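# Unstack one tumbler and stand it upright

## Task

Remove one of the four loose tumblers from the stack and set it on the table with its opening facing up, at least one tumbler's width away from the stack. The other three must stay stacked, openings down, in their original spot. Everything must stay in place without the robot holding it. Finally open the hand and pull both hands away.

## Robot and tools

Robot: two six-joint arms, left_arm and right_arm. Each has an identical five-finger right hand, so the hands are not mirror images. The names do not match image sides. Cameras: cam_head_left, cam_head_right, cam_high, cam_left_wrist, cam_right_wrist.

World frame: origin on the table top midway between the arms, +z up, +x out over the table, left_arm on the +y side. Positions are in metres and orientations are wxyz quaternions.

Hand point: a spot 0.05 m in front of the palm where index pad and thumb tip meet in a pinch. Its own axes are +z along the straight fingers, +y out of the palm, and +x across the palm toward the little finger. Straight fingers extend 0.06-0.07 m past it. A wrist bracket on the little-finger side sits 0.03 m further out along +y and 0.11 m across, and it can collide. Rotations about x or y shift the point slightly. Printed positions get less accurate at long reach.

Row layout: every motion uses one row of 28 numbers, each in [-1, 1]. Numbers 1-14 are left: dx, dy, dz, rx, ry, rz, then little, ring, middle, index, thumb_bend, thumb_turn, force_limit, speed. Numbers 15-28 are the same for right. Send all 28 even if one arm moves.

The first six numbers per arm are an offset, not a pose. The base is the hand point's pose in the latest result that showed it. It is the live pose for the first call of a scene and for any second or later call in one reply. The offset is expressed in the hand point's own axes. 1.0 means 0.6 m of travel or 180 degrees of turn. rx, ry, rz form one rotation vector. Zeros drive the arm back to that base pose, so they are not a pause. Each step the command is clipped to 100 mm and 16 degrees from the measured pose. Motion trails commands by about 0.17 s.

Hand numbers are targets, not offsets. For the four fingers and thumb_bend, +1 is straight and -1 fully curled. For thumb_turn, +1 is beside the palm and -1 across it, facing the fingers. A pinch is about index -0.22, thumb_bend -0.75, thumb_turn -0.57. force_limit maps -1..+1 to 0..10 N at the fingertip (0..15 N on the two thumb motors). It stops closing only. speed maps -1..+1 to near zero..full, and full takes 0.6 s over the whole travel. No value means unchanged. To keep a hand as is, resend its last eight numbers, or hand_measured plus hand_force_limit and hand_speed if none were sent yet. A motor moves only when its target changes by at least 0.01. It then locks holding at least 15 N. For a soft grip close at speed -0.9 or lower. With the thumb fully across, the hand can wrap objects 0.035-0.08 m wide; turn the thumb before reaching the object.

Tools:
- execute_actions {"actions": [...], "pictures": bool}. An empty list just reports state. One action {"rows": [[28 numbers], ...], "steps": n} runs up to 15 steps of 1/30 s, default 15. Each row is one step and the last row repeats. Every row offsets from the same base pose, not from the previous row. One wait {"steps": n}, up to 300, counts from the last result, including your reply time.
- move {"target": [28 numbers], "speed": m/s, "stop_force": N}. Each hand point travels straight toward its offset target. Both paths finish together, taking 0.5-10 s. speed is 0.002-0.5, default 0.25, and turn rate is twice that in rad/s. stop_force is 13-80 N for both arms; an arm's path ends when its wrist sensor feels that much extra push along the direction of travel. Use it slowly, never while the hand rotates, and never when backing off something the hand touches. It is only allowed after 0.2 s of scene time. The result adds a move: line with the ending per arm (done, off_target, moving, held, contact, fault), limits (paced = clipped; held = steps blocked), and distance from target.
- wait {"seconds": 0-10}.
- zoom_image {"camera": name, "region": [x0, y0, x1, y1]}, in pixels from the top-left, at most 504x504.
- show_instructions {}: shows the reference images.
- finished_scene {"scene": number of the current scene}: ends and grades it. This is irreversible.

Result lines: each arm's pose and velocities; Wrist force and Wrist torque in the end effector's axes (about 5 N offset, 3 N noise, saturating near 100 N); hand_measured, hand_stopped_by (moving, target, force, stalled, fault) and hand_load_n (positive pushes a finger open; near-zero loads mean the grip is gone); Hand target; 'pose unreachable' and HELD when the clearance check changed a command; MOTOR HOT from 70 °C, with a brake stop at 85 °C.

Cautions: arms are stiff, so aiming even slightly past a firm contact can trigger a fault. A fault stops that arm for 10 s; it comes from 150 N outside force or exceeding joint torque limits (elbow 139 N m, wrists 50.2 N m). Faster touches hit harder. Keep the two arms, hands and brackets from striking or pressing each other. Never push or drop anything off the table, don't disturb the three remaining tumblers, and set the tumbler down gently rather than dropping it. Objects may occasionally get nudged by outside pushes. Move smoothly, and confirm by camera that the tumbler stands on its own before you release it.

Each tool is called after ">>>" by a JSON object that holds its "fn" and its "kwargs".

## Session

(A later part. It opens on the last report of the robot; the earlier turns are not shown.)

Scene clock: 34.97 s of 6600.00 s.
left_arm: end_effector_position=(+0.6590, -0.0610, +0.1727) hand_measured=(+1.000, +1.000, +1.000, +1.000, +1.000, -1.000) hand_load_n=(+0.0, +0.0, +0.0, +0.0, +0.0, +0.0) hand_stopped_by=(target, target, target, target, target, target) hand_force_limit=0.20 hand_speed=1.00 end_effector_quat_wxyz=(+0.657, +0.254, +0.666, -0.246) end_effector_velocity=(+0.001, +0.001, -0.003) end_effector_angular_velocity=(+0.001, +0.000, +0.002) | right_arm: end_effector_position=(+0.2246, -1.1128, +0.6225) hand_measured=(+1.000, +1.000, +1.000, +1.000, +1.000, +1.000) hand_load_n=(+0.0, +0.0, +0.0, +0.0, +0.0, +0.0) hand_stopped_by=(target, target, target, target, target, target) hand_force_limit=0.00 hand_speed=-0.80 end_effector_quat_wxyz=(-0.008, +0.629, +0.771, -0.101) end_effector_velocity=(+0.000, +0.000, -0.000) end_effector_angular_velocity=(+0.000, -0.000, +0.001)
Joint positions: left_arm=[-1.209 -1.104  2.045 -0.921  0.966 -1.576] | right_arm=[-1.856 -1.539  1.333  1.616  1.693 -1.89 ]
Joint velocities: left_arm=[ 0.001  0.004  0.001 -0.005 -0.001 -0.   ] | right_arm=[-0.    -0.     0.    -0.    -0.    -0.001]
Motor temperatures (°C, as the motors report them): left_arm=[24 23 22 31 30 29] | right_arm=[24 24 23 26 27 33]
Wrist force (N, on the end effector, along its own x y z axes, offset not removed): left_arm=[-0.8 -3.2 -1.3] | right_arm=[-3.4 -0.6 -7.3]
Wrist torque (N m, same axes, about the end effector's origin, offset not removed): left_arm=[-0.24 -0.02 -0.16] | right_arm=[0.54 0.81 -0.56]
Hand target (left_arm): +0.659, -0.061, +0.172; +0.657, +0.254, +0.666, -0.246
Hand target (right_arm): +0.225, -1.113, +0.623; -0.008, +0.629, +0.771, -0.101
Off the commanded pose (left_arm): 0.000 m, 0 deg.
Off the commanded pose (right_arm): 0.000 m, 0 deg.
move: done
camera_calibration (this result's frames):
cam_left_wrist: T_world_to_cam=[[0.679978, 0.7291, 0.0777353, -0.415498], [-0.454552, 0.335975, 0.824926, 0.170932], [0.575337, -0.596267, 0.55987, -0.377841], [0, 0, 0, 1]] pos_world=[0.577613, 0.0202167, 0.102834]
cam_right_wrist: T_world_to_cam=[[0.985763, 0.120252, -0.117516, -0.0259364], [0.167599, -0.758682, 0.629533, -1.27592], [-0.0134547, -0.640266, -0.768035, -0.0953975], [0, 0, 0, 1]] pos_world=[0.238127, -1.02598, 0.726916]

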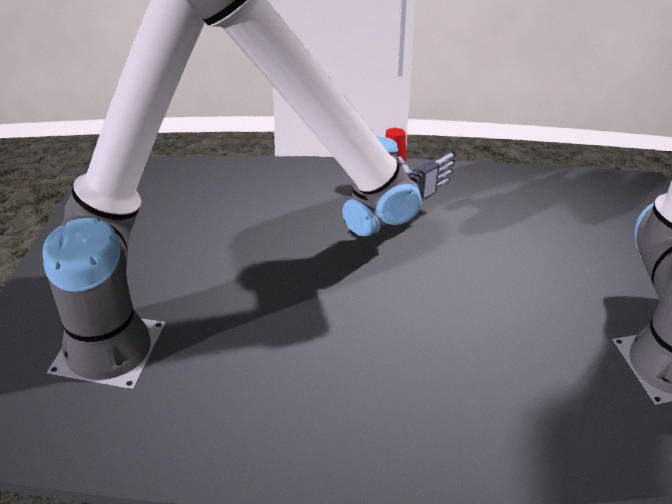

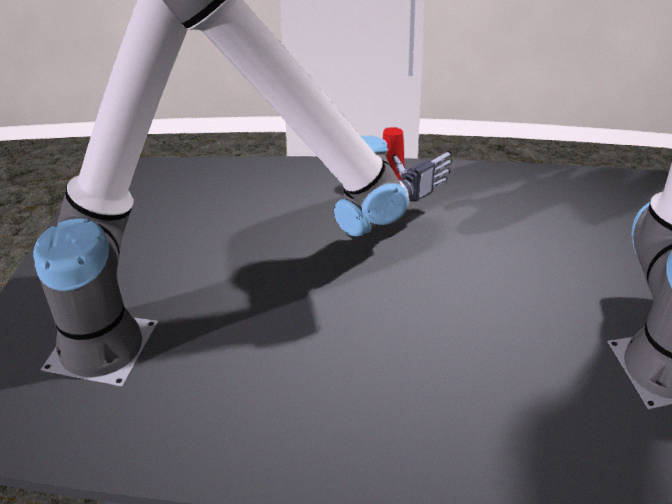

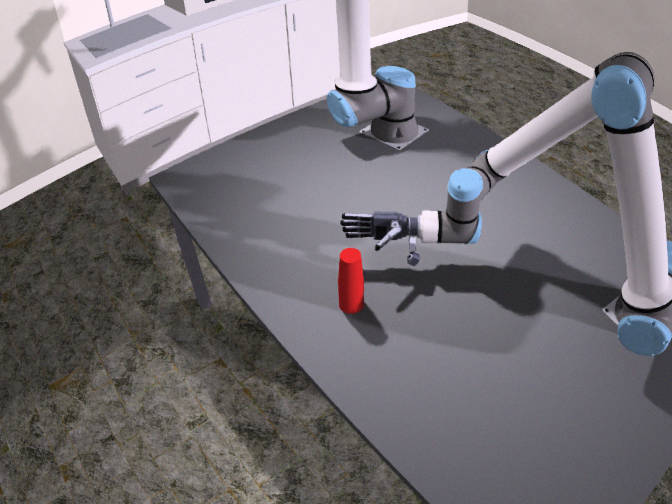

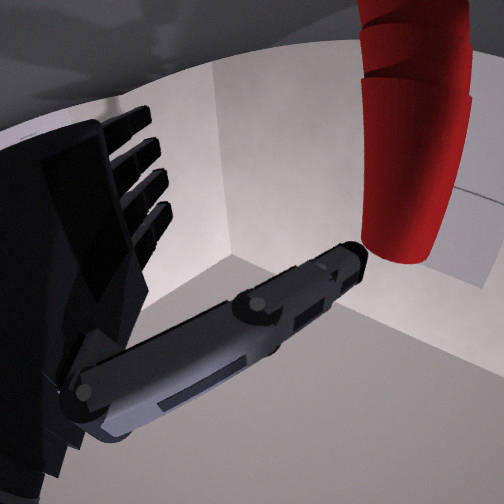

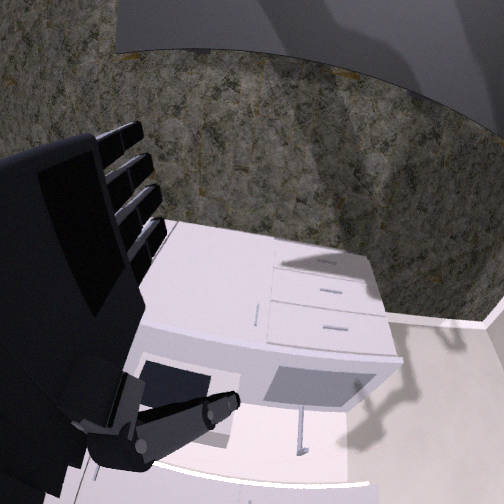

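>>> {"fn": "move", "kwargs": {"target": [0,0,0.078,0,0,0,1,1,1,1,1,-1,0.2,1,0,0,0,0,0,0,1,1,1,1,1,1,0,-0.8], "speed": 0.06}}

>>> {"fn": "move", "kwargs": {"target": [0.008,0.1,0,0,0,0,1,1,1,1,1,-1,0.2,1,0,0,0,0,0,0,1,1,1,1,1,1,0,-0.8], "speed": 0.05}}

Scene clock: 39.30 s of 6600.00 s.
left_arm: end_effector_position=(+0.6940, -0.0918, +0.1718) hand_measured=(+1.000, +1.000, +1.000, +1.000, +1.000, -1.000) hand_load_n=(+0.0, +0.0, +0.0, +0.0, +0.0, +0.0) hand_stopped_by=(target, target, target, target, target, target) hand_force_limit=0.20 hand_speed=1.00 end_effector_quat_wxyz=(+0.657, +0.254, +0.666, -0.246) end_effector_velocity=(+0.001, -0.002, +0.001) end_effector_angular_velocity=(-0.003, +0.000, -0.001) | right_arm: end_effector_position=(+0.2246, -1.1128, +0.6225) hand_measured=(+1.000, +1.000, +1.000, +1.000, +1.000, +1.000) hand_load_n=(+0.0, +0.0, +0.0, +0.0, +0.0, +0.0) hand_stopped_by=(target, target, target, target, target, target) hand_force_limit=0.00 hand_speed=-0.80 end_effector_quat_wxyz=(-0.008, +0.629, +0.771, -0.101) end_effector_velocity=(+0.000, +0.000, -0.000) end_effector_angular_velocity=(+0.001, -0.001, +0.000)
Joint positions: left_arm=[-1.169 -1.053  1.954 -0.881  1.006 -1.575] | right_arm=[-1.856 -1.539  1.333  1.616  1.693 -1.89 ]
Joint velocities: left_arm=[ 0.001  0.002 -0.005  0.001  0.002 -0.001] | right_arm=[ 0.     0.     0.001 -0.    -0.001  0.   ]
Motor temperatures (°C, as the motors report them): left_arm=[24 23 22 31 30 29] | right_arm=[24 24 23 26 27 33]
Wrist force (N, on the end effector, along its own x y z axes, offset not removed): left_arm=[-0.7 -2.6 -2.0] | right_arm=[4.2 -2.6 -2.9]
Wrist torque (N m, same axes, about the end effector's origin, offset not removed): left_arm=[0.01 0.14 -0.09] | right_arm=[-0.01 -0.45 0.02]
Hand target (left_arm): +0.694, -0.092, +0.172; +0.657, +0.254, +0.666, -0.246
Hand target (right_arm): +0.225, -1.113, +0.623; -0.008, +0.629, +0.771, -0.101
Off the commanded pose (left_arm): 0.000 m, 0 deg.
Off the commanded pose (right_arm): 0.000 m, 0 deg.
After step 90, 0.10 s passed at rest.
move: done
camera_calibration (this result's frames):
cam_left_wrist: T_world_to_cam=[[0.679975, 0.729101, 0.0777517, -0.416799], [-0.454572, 0.335974, 0.824916, 0.19786], [0.575324, -0.596266, 0.559883, -0.41584], [0, 0, 0, 1]] pos_world=[0.612598, -0.0105389, 0.102011]
cam_right_wrist: T_world_to_cam=[[0.985763, 0.120252, -0.117516, -0.0259363], [0.167599, -0.758682, 0.629533, -1.27592], [-0.0134546, -0.640266, -0.768035, -0.0953976], [0, 0, 0, 1]] pos_world=[0.238127, -1.02598, 0.726916]

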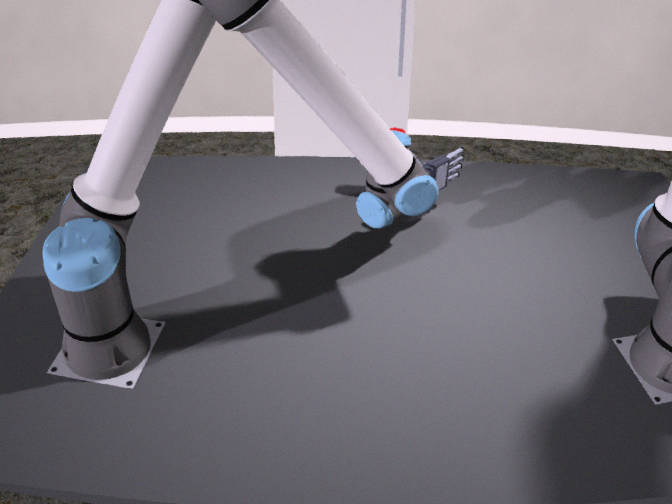

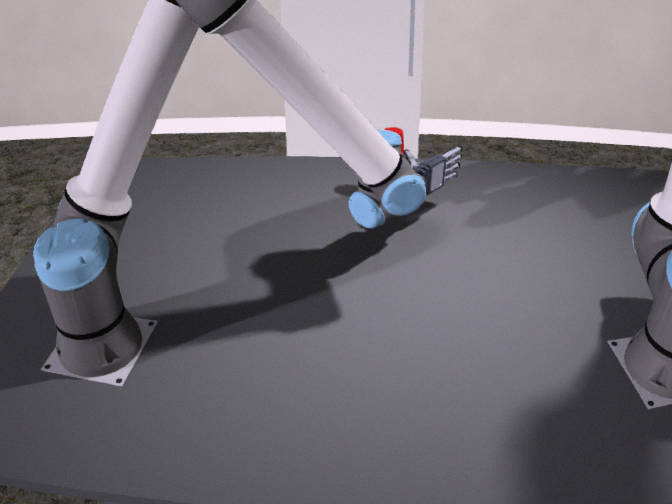

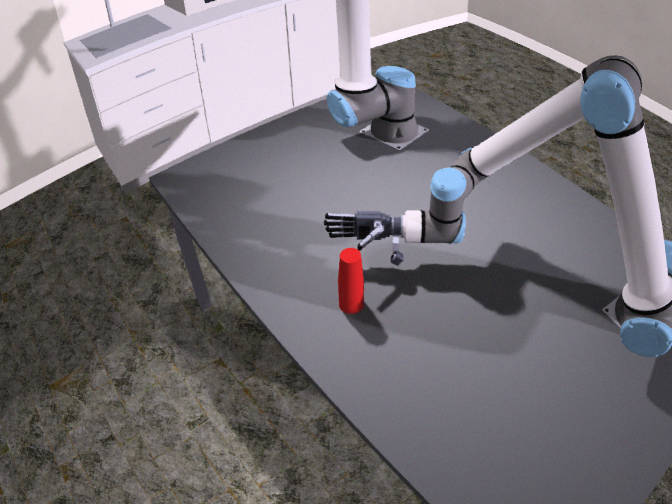

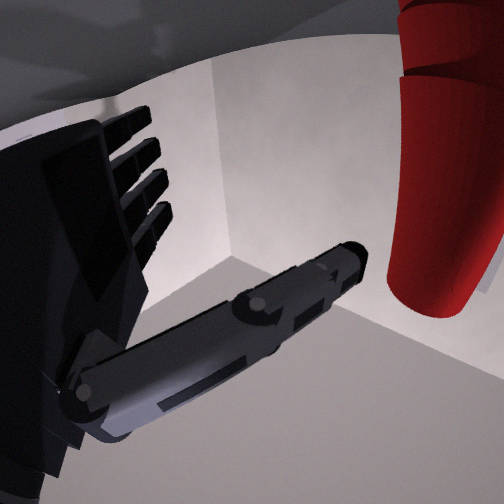

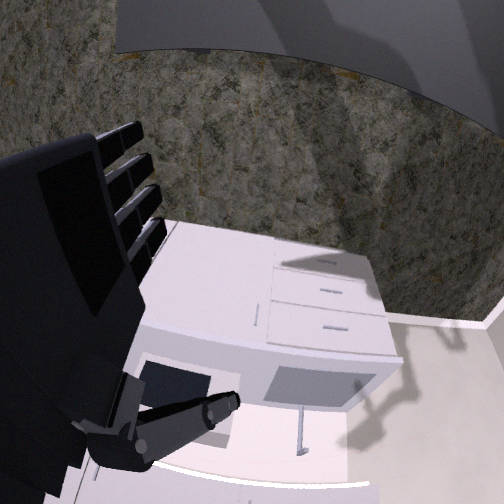

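Scene clock: 40.90 s of 6600.00 s.
left_arm: end_effector_position=(+0.7334, -0.0468, +0.1674) hand_measured=(+1.000, +1.000, +1.000, +1.000, +1.000, -1.000) hand_load_n=(+0.0, +0.0, +0.0, +0.0, +0.0, +0.0) hand_stopped_by=(target, target, target, target, target, target) hand_force_limit=0.20 hand_speed=1.00 end_effector_quat_wxyz=(+0.657, +0.254, +0.666, -0.246) end_effector_velocity=(+0.001, +0.000, +0.001) end_effector_angular_velocity=(-0.001, -0.001, -0.001) | right_arm: end_effector_position=(+0.2246, -1.1128, +0.6225) hand_measured=(+1.000, +1.000, +1.000, +1.000, +1.000, +1.000) hand_load_n=(+0.0, +0.0, +0.0, +0.0, +0.0, +0.0) hand_stopped_by=(target, target, target, target, target, target) hand_force_limit=0.00 hand_speed=-0.80 end_effector_quat_wxyz=(-0.008, +0.629, +0.771, -0.101) end_effector_velocity=(+0.000, -0.000, +0.000) end_effector_angular_velocity=(-0.000, -0.000, +0.000)
Joint positions: left_arm=[-1.089 -1.064  1.988 -0.904  1.086 -1.574] | right_arm=[-1.856 -1.539  1.333  1.616  1.693 -1.89 ]
Joint velocities: left_arm=[ 0.002 -0.    -0.    -0.001  0.004  0.001] | right_arm=[-0.  0. -0. -0. -0. -0.]
Motor temperatures (°C, as the motors report them): left_arm=[24 23 22 31 30 29] | right_arm=[24 24 23 26 27 33]
Wrist force (N, on the end effector, along its own x y z axes, offset not removed): left_arm=[-1.3 -2.3 -0.5] | right_arm=[0.8 4.7 -5.5]
Wrist torque (N m, same axes, about the end effector's origin, offset not removed): left_arm=[0.02 0.16 -0.11] | right_arm=[1.24 -0.07 -0.16]
Hand target (left_arm): +0.734, -0.047, +0.167; +0.657, +0.254, +0.666, -0.246
Hand target (right_arm): +0.225, -1.113, +0.623; -0.008, +0.629, +0.771, -0.101
Off the commanded pose (left_arm): 0.000 m, 0 deg.
Off the commanded pose (right_arm): 0.000 m, 0 deg.
move: done
camera_calibration (this result's frames):
cam_left_wrist: T_world_to_cam=[[0.679962, 0.729112, 0.0777638, -0.476045], [-0.454588, 0.335963, 0.824911, 0.204348], [0.575327, -0.596259, 0.559888, -0.409261], [0, 0, 0, 1]] pos_world=[0.652046, 0.0344112, 0.0975905]
cam_right_wrist: T_world_to_cam=[[0.985763, 0.120252, -0.117516, -0.0259364], [0.167599, -0.758682, 0.629533, -1.27592], [-0.0134548, -0.640266, -0.768035, -0.0953976], [0, 0, 0, 1]] pos_world=[0.238127, -1.02598, 0.726916]

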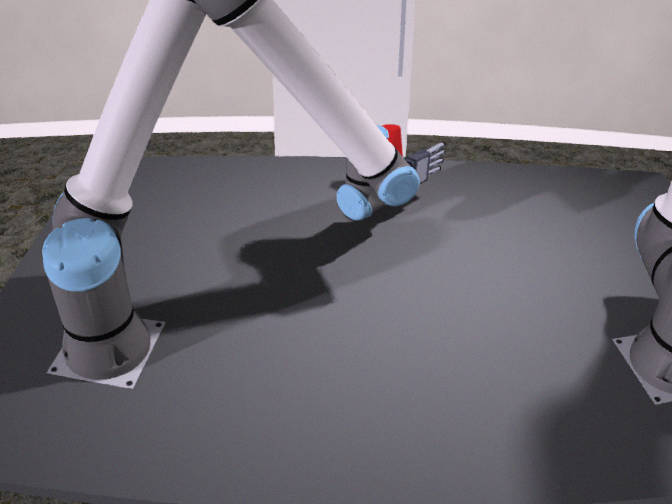

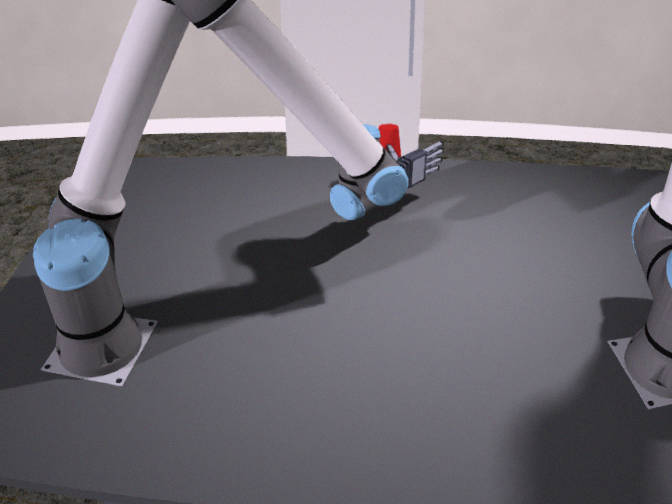

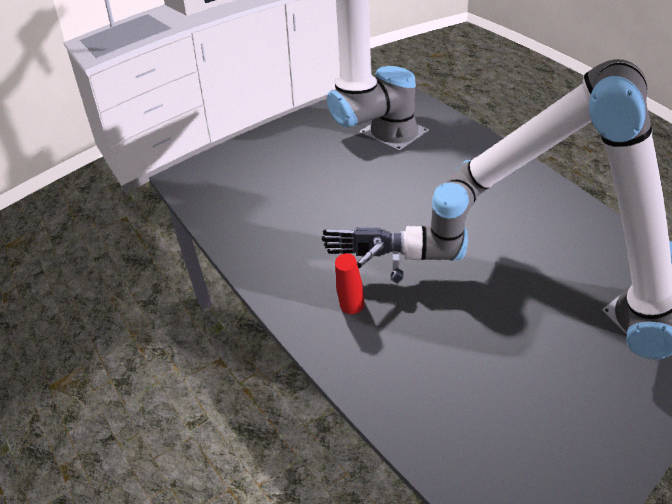

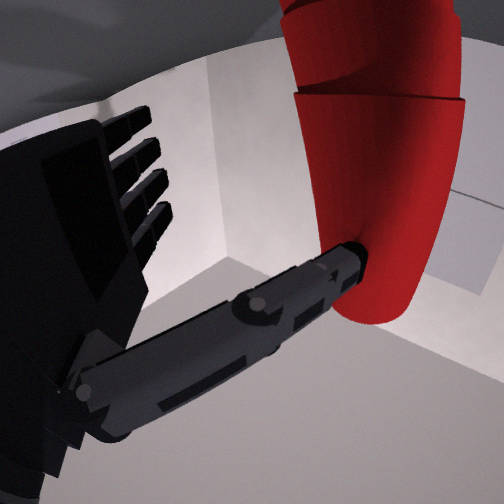

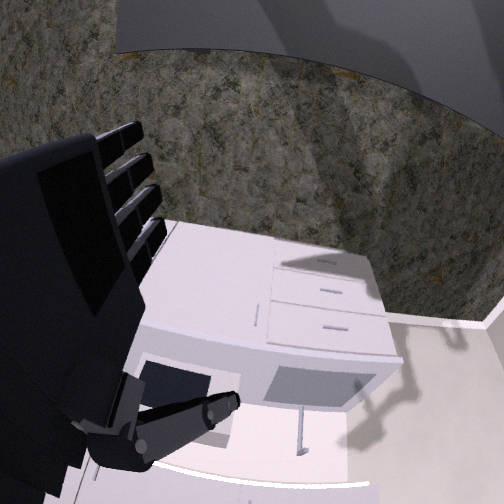

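The thumb is pushing the stack and tilting it. I'll back off and move forward.

>>> {"fn": "move", "kwargs": {"target": [0,-0.07,0,0,0,0,1,1,1,1,1,-1,0.2,1,0,0,0,0,0,0,1,1,1,1,1,1,0,-0.8], "speed": 0.03}}

>>> {"fn": "move", "kwargs": {"target": [0,0,0.06,0,0,0,1,1,1,1,1,-1,0.2,1,0,0,0,0,0,0,1,1,1,1,1,1,0,-0.8], "speed": 0.05}}

>>> {"fn": "move", "kwargs": {"target": [0,0.05,0,0,0,0,1,1,1,1,1,-1,0.2,1,0,0,0,0,0,0,1,1,1,1,1,1,0,-0.8], "speed": 0.03}}

Scene clock: 48.17 s of 6600.00 s.
left_arm: end_effector_position=(+0.7058, -0.0782, +0.1672) hand_measured=(+1.000, +1.000, +1.000, +1.000, +1.000, -1.000) hand_load_n=(+0.0, +0.0, +0.0, +0.0, +0.0, +0.0) hand_stopped_by=(target, target, target, target, target, target) hand_force_limit=0.20 hand_speed=1.00 end_effector_quat_wxyz=(+0.657, +0.254, +0.666, -0.246) end_effector_velocity=(-0.002, -0.002, -0.001) end_effector_angular_velocity=(+0.001, +0.002, -0.001) | right_arm: end_effector_position=(+0.2246, -1.1128, +0.6225) hand_measured=(+1.000, +1.000, +1.000, +1.000, +1.000, +1.000) hand_load_n=(+0.0, +0.0, +0.0, +0.0, +0.0, +0.0) hand_stopped_by=(target, target, target, target, target, target) hand_force_limit=0.00 hand_speed=-0.80 end_effector_quat_wxyz=(-0.008, +0.629, +0.771, -0.101) end_effector_velocity=(-0.000, -0.000, -0.000) end_effector_angular_velocity=(+0.001, +0.000, +0.000)
Joint positions: left_arm=[-1.145 -1.053  1.966 -0.894  1.03  -1.575] | right_arm=[-1.856 -1.539  1.333  1.616  1.693 -1.89 ]
Joint velocities: left_arm=[-0.004  0.002 -0.     0.001 -0.002 -0.001] | right_arm=[ 0.  0.  0. -0.  0.  0.]
Motor temperatures (°C, as the motors report them): left_arm=[24 23 22 31 30 29] | right_arm=[24 24 23 26 27 33]
Wrist force (N, on the end effector, along its own x y z axes, offset not removed): left_arm=[-0.7 -2.7 -5.9] | right_arm=[6.8 -1.2 -1.1]
Wrist torque (N m, same axes, about the end effector's origin, offset not removed): left_arm=[0.09 0.10 -0.03] | right_arm=[0.07 -0.78 0.02]
Hand target (left_arm): +0.706, -0.078, +0.167; +0.657, +0.254, +0.666, -0.246
Hand target (right_arm): +0.225, -1.113, +0.623; -0.008, +0.629, +0.771, -0.101
Off the commanded pose (left_arm): 0.000 m, 0 deg.
Off the commanded pose (right_arm): 0.000 m, 0 deg.
After step 90, 2.53 s passed at rest.
move: done
camera_calibration (this result's frames):
cam_left_wrist: T_world_to_cam=[[0.679974, 0.729101, 0.0777544, -0.434435], [-0.454576, 0.335974, 0.824913, 0.202536], [0.575322, -0.596265, 0.559886, -0.411931], [0, 0, 0, 1]] pos_world=[0.624465, 0.00307997, 0.0973392]
cam_right_wrist: T_world_to_cam=[[0.985763, 0.120252, -0.117516, -0.0259363], [0.167599, -0.758682, 0.629533, -1.27592], [-0.0134547, -0.640266, -0.768035, -0.0953976], [0, 0, 0, 1]] pos_world=[0.238127, -1.02598, 0.726916]

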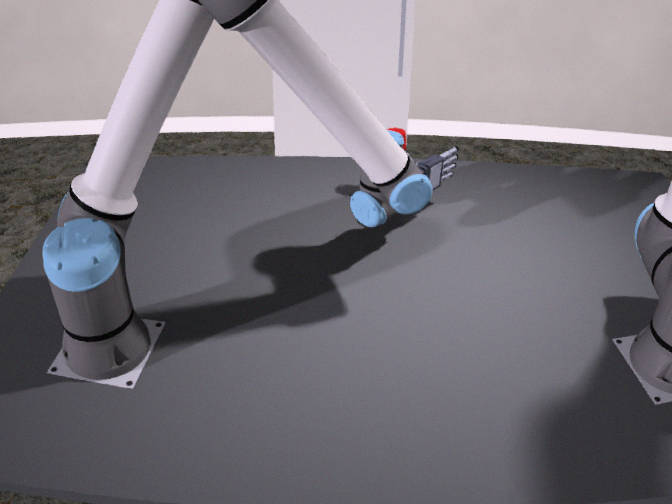

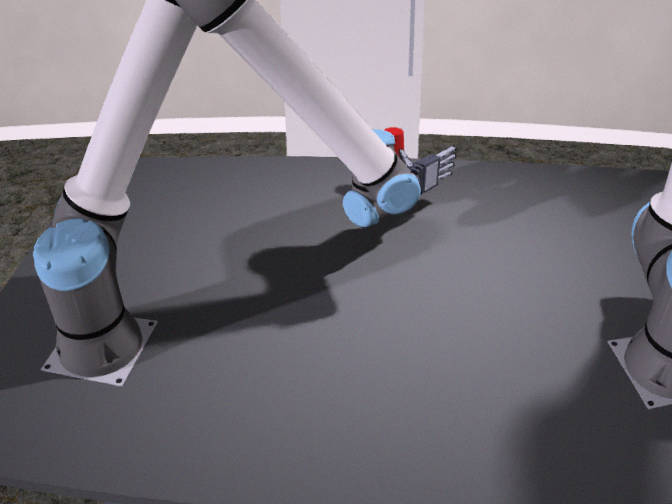

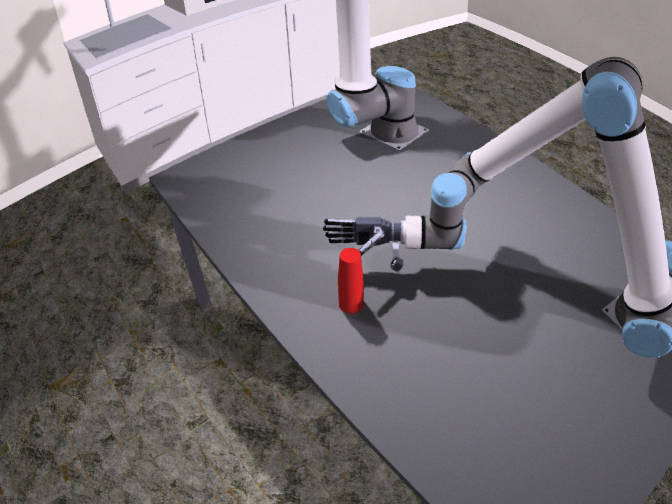

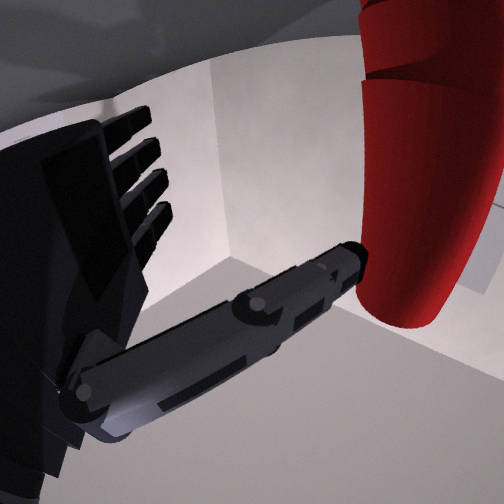

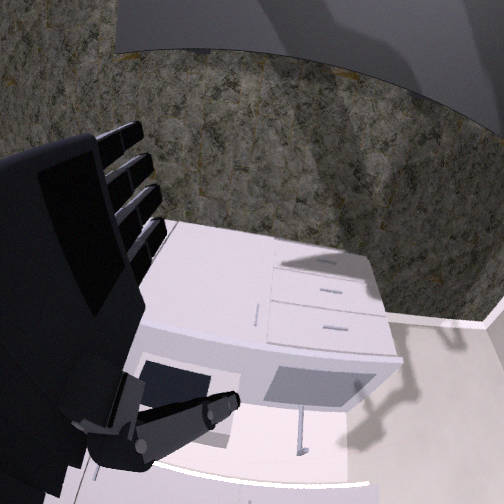

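Scene clock: 49.30 s of 6600.00 s.
left_arm: end_effector_position=(+0.7327, -0.1018, +0.1665) hand_measured=(+1.000, +1.000, +1.000, +1.000, +1.000, -1.000) hand_load_n=(+0.0, +0.0, +0.0, +0.0, +0.0, +0.0) hand_stopped_by=(target, target, target, target, target, target) hand_force_limit=0.20 hand_speed=1.00 end_effector_quat_wxyz=(+0.657, +0.254, +0.666, -0.246) end_effector_velocity=(+0.002, -0.001, -0.000) end_effector_angular_velocity=(-0.001, +0.001, -0.001) | right_arm: end_effector_position=(+0.2246, -1.1128, +0.6225) hand_measured=(+1.000, +1.000, +1.000, +1.000, +1.000, +1.000) hand_load_n=(+0.0, +0.0, +0.0, +0.0, +0.0, +0.0) hand_stopped_by=(target, target, target, target, target, target) hand_force_limit=0.00 hand_speed=-0.80 end_effector_quat_wxyz=(-0.008, +0.629, +0.771, -0.101) end_effector_velocity=(+0.000, +0.000, -0.000) end_effector_angular_velocity=(+0.001, +0.000, +0.001)
Joint positions: left_arm=[-1.118 -1.013  1.894 -0.861  1.057 -1.574] | right_arm=[-1.856 -1.539  1.333  1.616  1.693 -1.89 ]
Joint velocities: left_arm=[ 0.002  0.002 -0.004  0.002  0.003 -0.001] | right_arm=[ 0.     0.     0.     0.     0.    -0.001]
Motor temperatures (°C, as the motors report them): left_arm=[24 23 22 31 30 29] | right_arm=[24 24 23 26 27 33]
Wrist force (N, on the end effector, along its own x y z axes, offset not removed): left_arm=[-2.2 -3.5 -3.3] | right_arm=[-2.4 -5.1 -1.4]
Wrist torque (N m, same axes, about the end effector's origin, offset not removed): left_arm=[-0.09 0.35 -0.20] | right_arm=[-0.55 0.57 -0.51]
Hand target (left_arm): +0.733, -0.102, +0.167; +0.657, +0.254, +0.666, -0.246
Hand target (right_arm): +0.225, -1.113, +0.623; -0.008, +0.629, +0.771, -0.101
Off the commanded pose (left_arm): 0.000 m, 0 deg.
Off the commanded pose (right_arm): 0.000 m, 0 deg.
move: done
camera_calibration (this result's frames):
cam_left_wrist: T_world_to_cam=[[0.679972, 0.729103, 0.0777623, -0.435431], [-0.45459, 0.335978, 0.824904, 0.223203], [0.575313, -0.596262, 0.559899, -0.441098], [0, 0, 0, 1]] pos_world=[0.651317, -0.0205264, 0.0967093]
cam_right_wrist: T_world_to_cam=[[0.985763, 0.120252, -0.117516, -0.0259363], [0.1676, -0.758682, 0.629533, -1.27592], [-0.0134548, -0.640266, -0.768035, -0.0953975], [0, 0, 0, 1]] pos_world=[0.238127, -1.02598, 0.726916]

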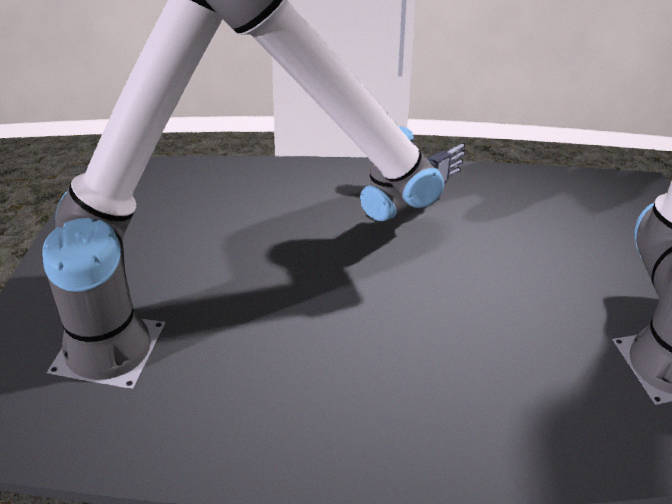

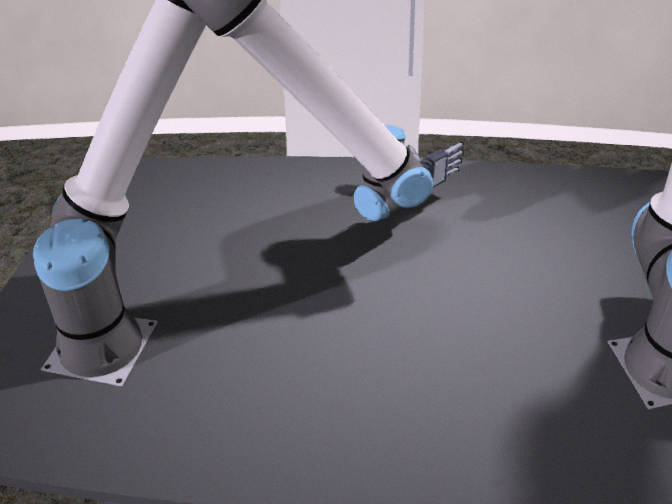

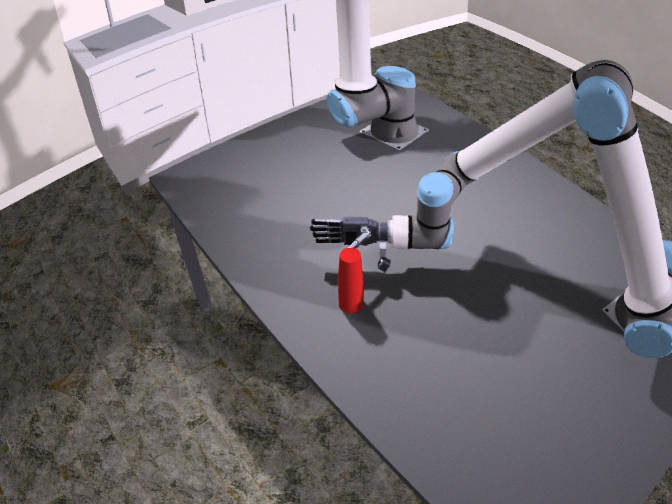

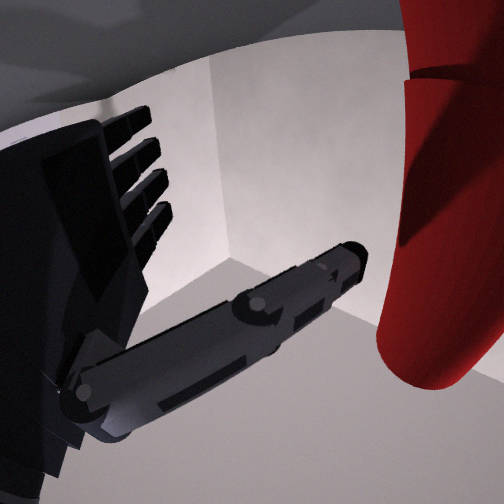

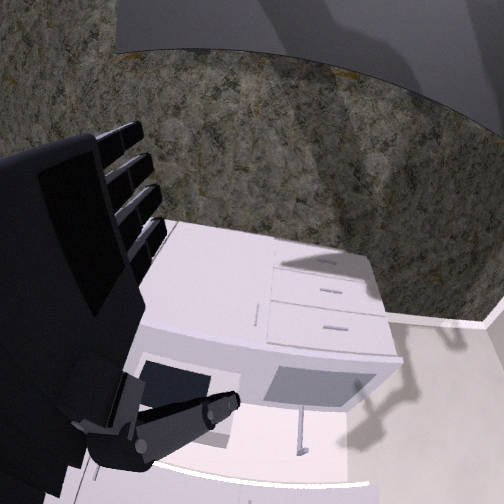

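Scene clock: 50.63 s of 6600.00 s.
left_arm: end_effector_position=(+0.7523, -0.0794, +0.1667) hand_measured=(+1.000, +1.000, +1.000, +1.000, +1.000, -1.000) hand_load_n=(+0.0, +0.0, +0.0, +0.0, -0.5, +0.0) hand_stopped_by=(target, target, target, target, target, target) hand_force_limit=0.20 hand_speed=1.00 end_effector_quat_wxyz=(+0.657, +0.254, +0.666, -0.246) end_effector_velocity=(+0.002, +0.001, +0.001) end_effector_angular_velocity=(-0.001, -0.001, -0.001) | right_arm: end_effector_position=(+0.2246, -1.1128, +0.6225) hand_measured=(+1.000, +1.000, +1.000, +1.000, +1.000, +1.000) hand_load_n=(+0.0, +0.0, +0.0, +0.0, +0.0, +0.0) hand_stopped_by=(target, target, target, target, target, target) hand_force_limit=0.00 hand_speed=-0.80 end_effector_quat_wxyz=(-0.008, +0.629, +0.771, -0.101) end_effector_velocity=(-0.000, -0.000, +0.000) end_effector_angular_velocity=(-0.000, +0.001, +0.000)
Joint positions: left_arm=[-1.08  -1.021  1.909 -0.869  1.095 -1.573] | right_arm=[-1.856 -1.539  1.333  1.616  1.693 -1.89 ]
Joint velocities: left_arm=[ 0.004 -0.001 -0.    -0.001  0.005  0.001] | right_arm=[ 0.     0.    -0.001 -0.     0.001 -0.001]
Motor temperatures (°C, as the motors report them): left_arm=[24 23 22 31 30 29] | right_arm=[24 24 23 26 27 33]
Wrist force (N, on the end effector, along its own x y z axes, offset not removed): left_arm=[-0.6 -0.8 -2.1] | right_arm=[-3.3 -2.2 -0.1]
Wrist torque (N m, same axes, about the end effector's origin, offset not removed): left_arm=[0.27 0.08 0.06] | right_arm=[0.21 0.46 -0.58]
Hand target (left_arm): +0.753, -0.079, +0.167; +0.657, +0.254, +0.666, -0.246
Hand target (right_arm): +0.225, -1.113, +0.623; -0.008, +0.629, +0.771, -0.101
Off the commanded pose (left_arm): 0.000 m, 0 deg.
Off the commanded pose (right_arm): 0.000 m, 0 deg.
move: done
camera_calibration (this result's frames):
cam_left_wrist: T_world_to_cam=[[0.67996, 0.729113, 0.077769, -0.465076], [-0.4546, 0.335967, 0.824903, 0.224492], [0.57532, -0.596255, 0.559899, -0.439193], [0, 0, 0, 1]] pos_world=[0.670964, 0.00180024, 0.0968876]
cam_right_wrist: T_world_to_cam=[[0.985763, 0.120252, -0.117516, -0.0259363], [0.167599, -0.758682, 0.629533, -1.27592], [-0.0134548, -0.640266, -0.768035, -0.0953975], [0, 0, 0, 1]] pos_world=[0.238127, -1.02598, 0.726916]

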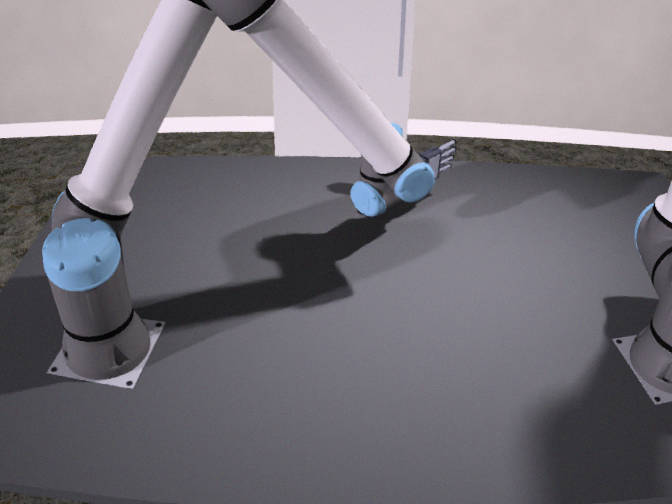

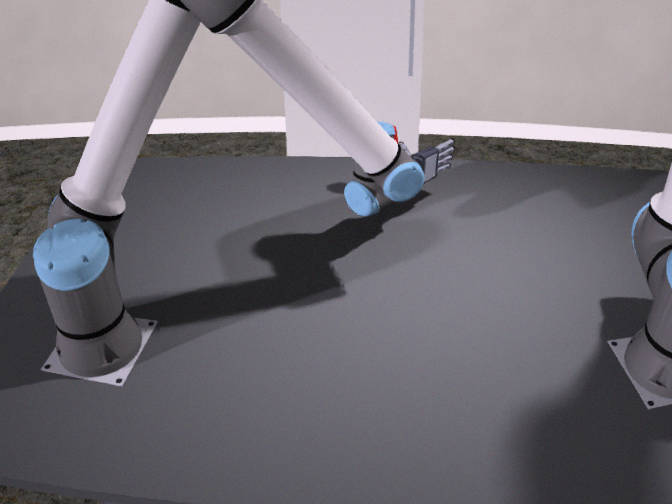

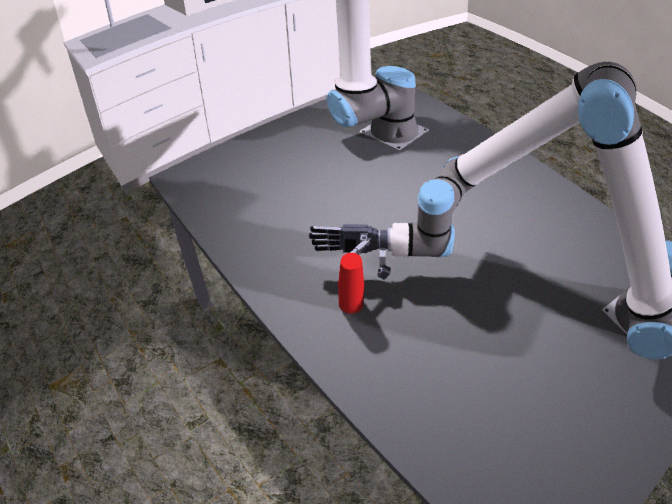

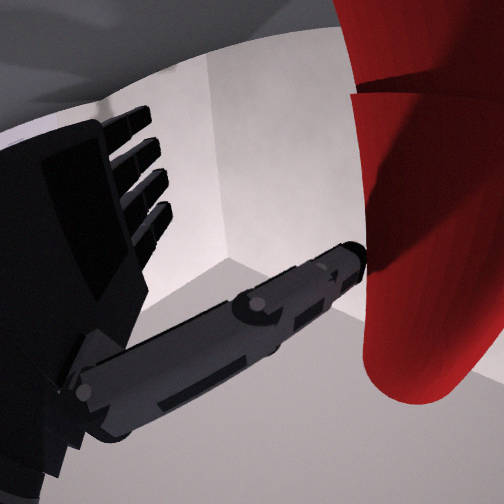

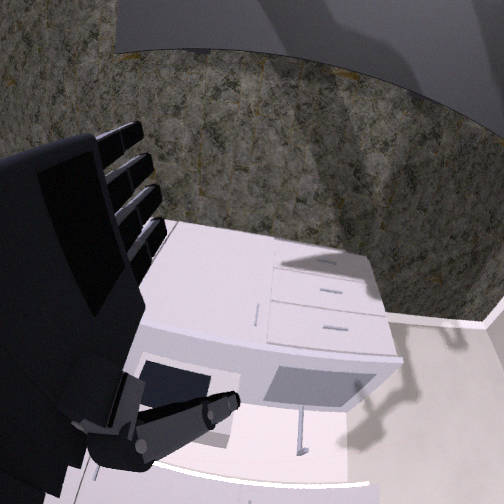

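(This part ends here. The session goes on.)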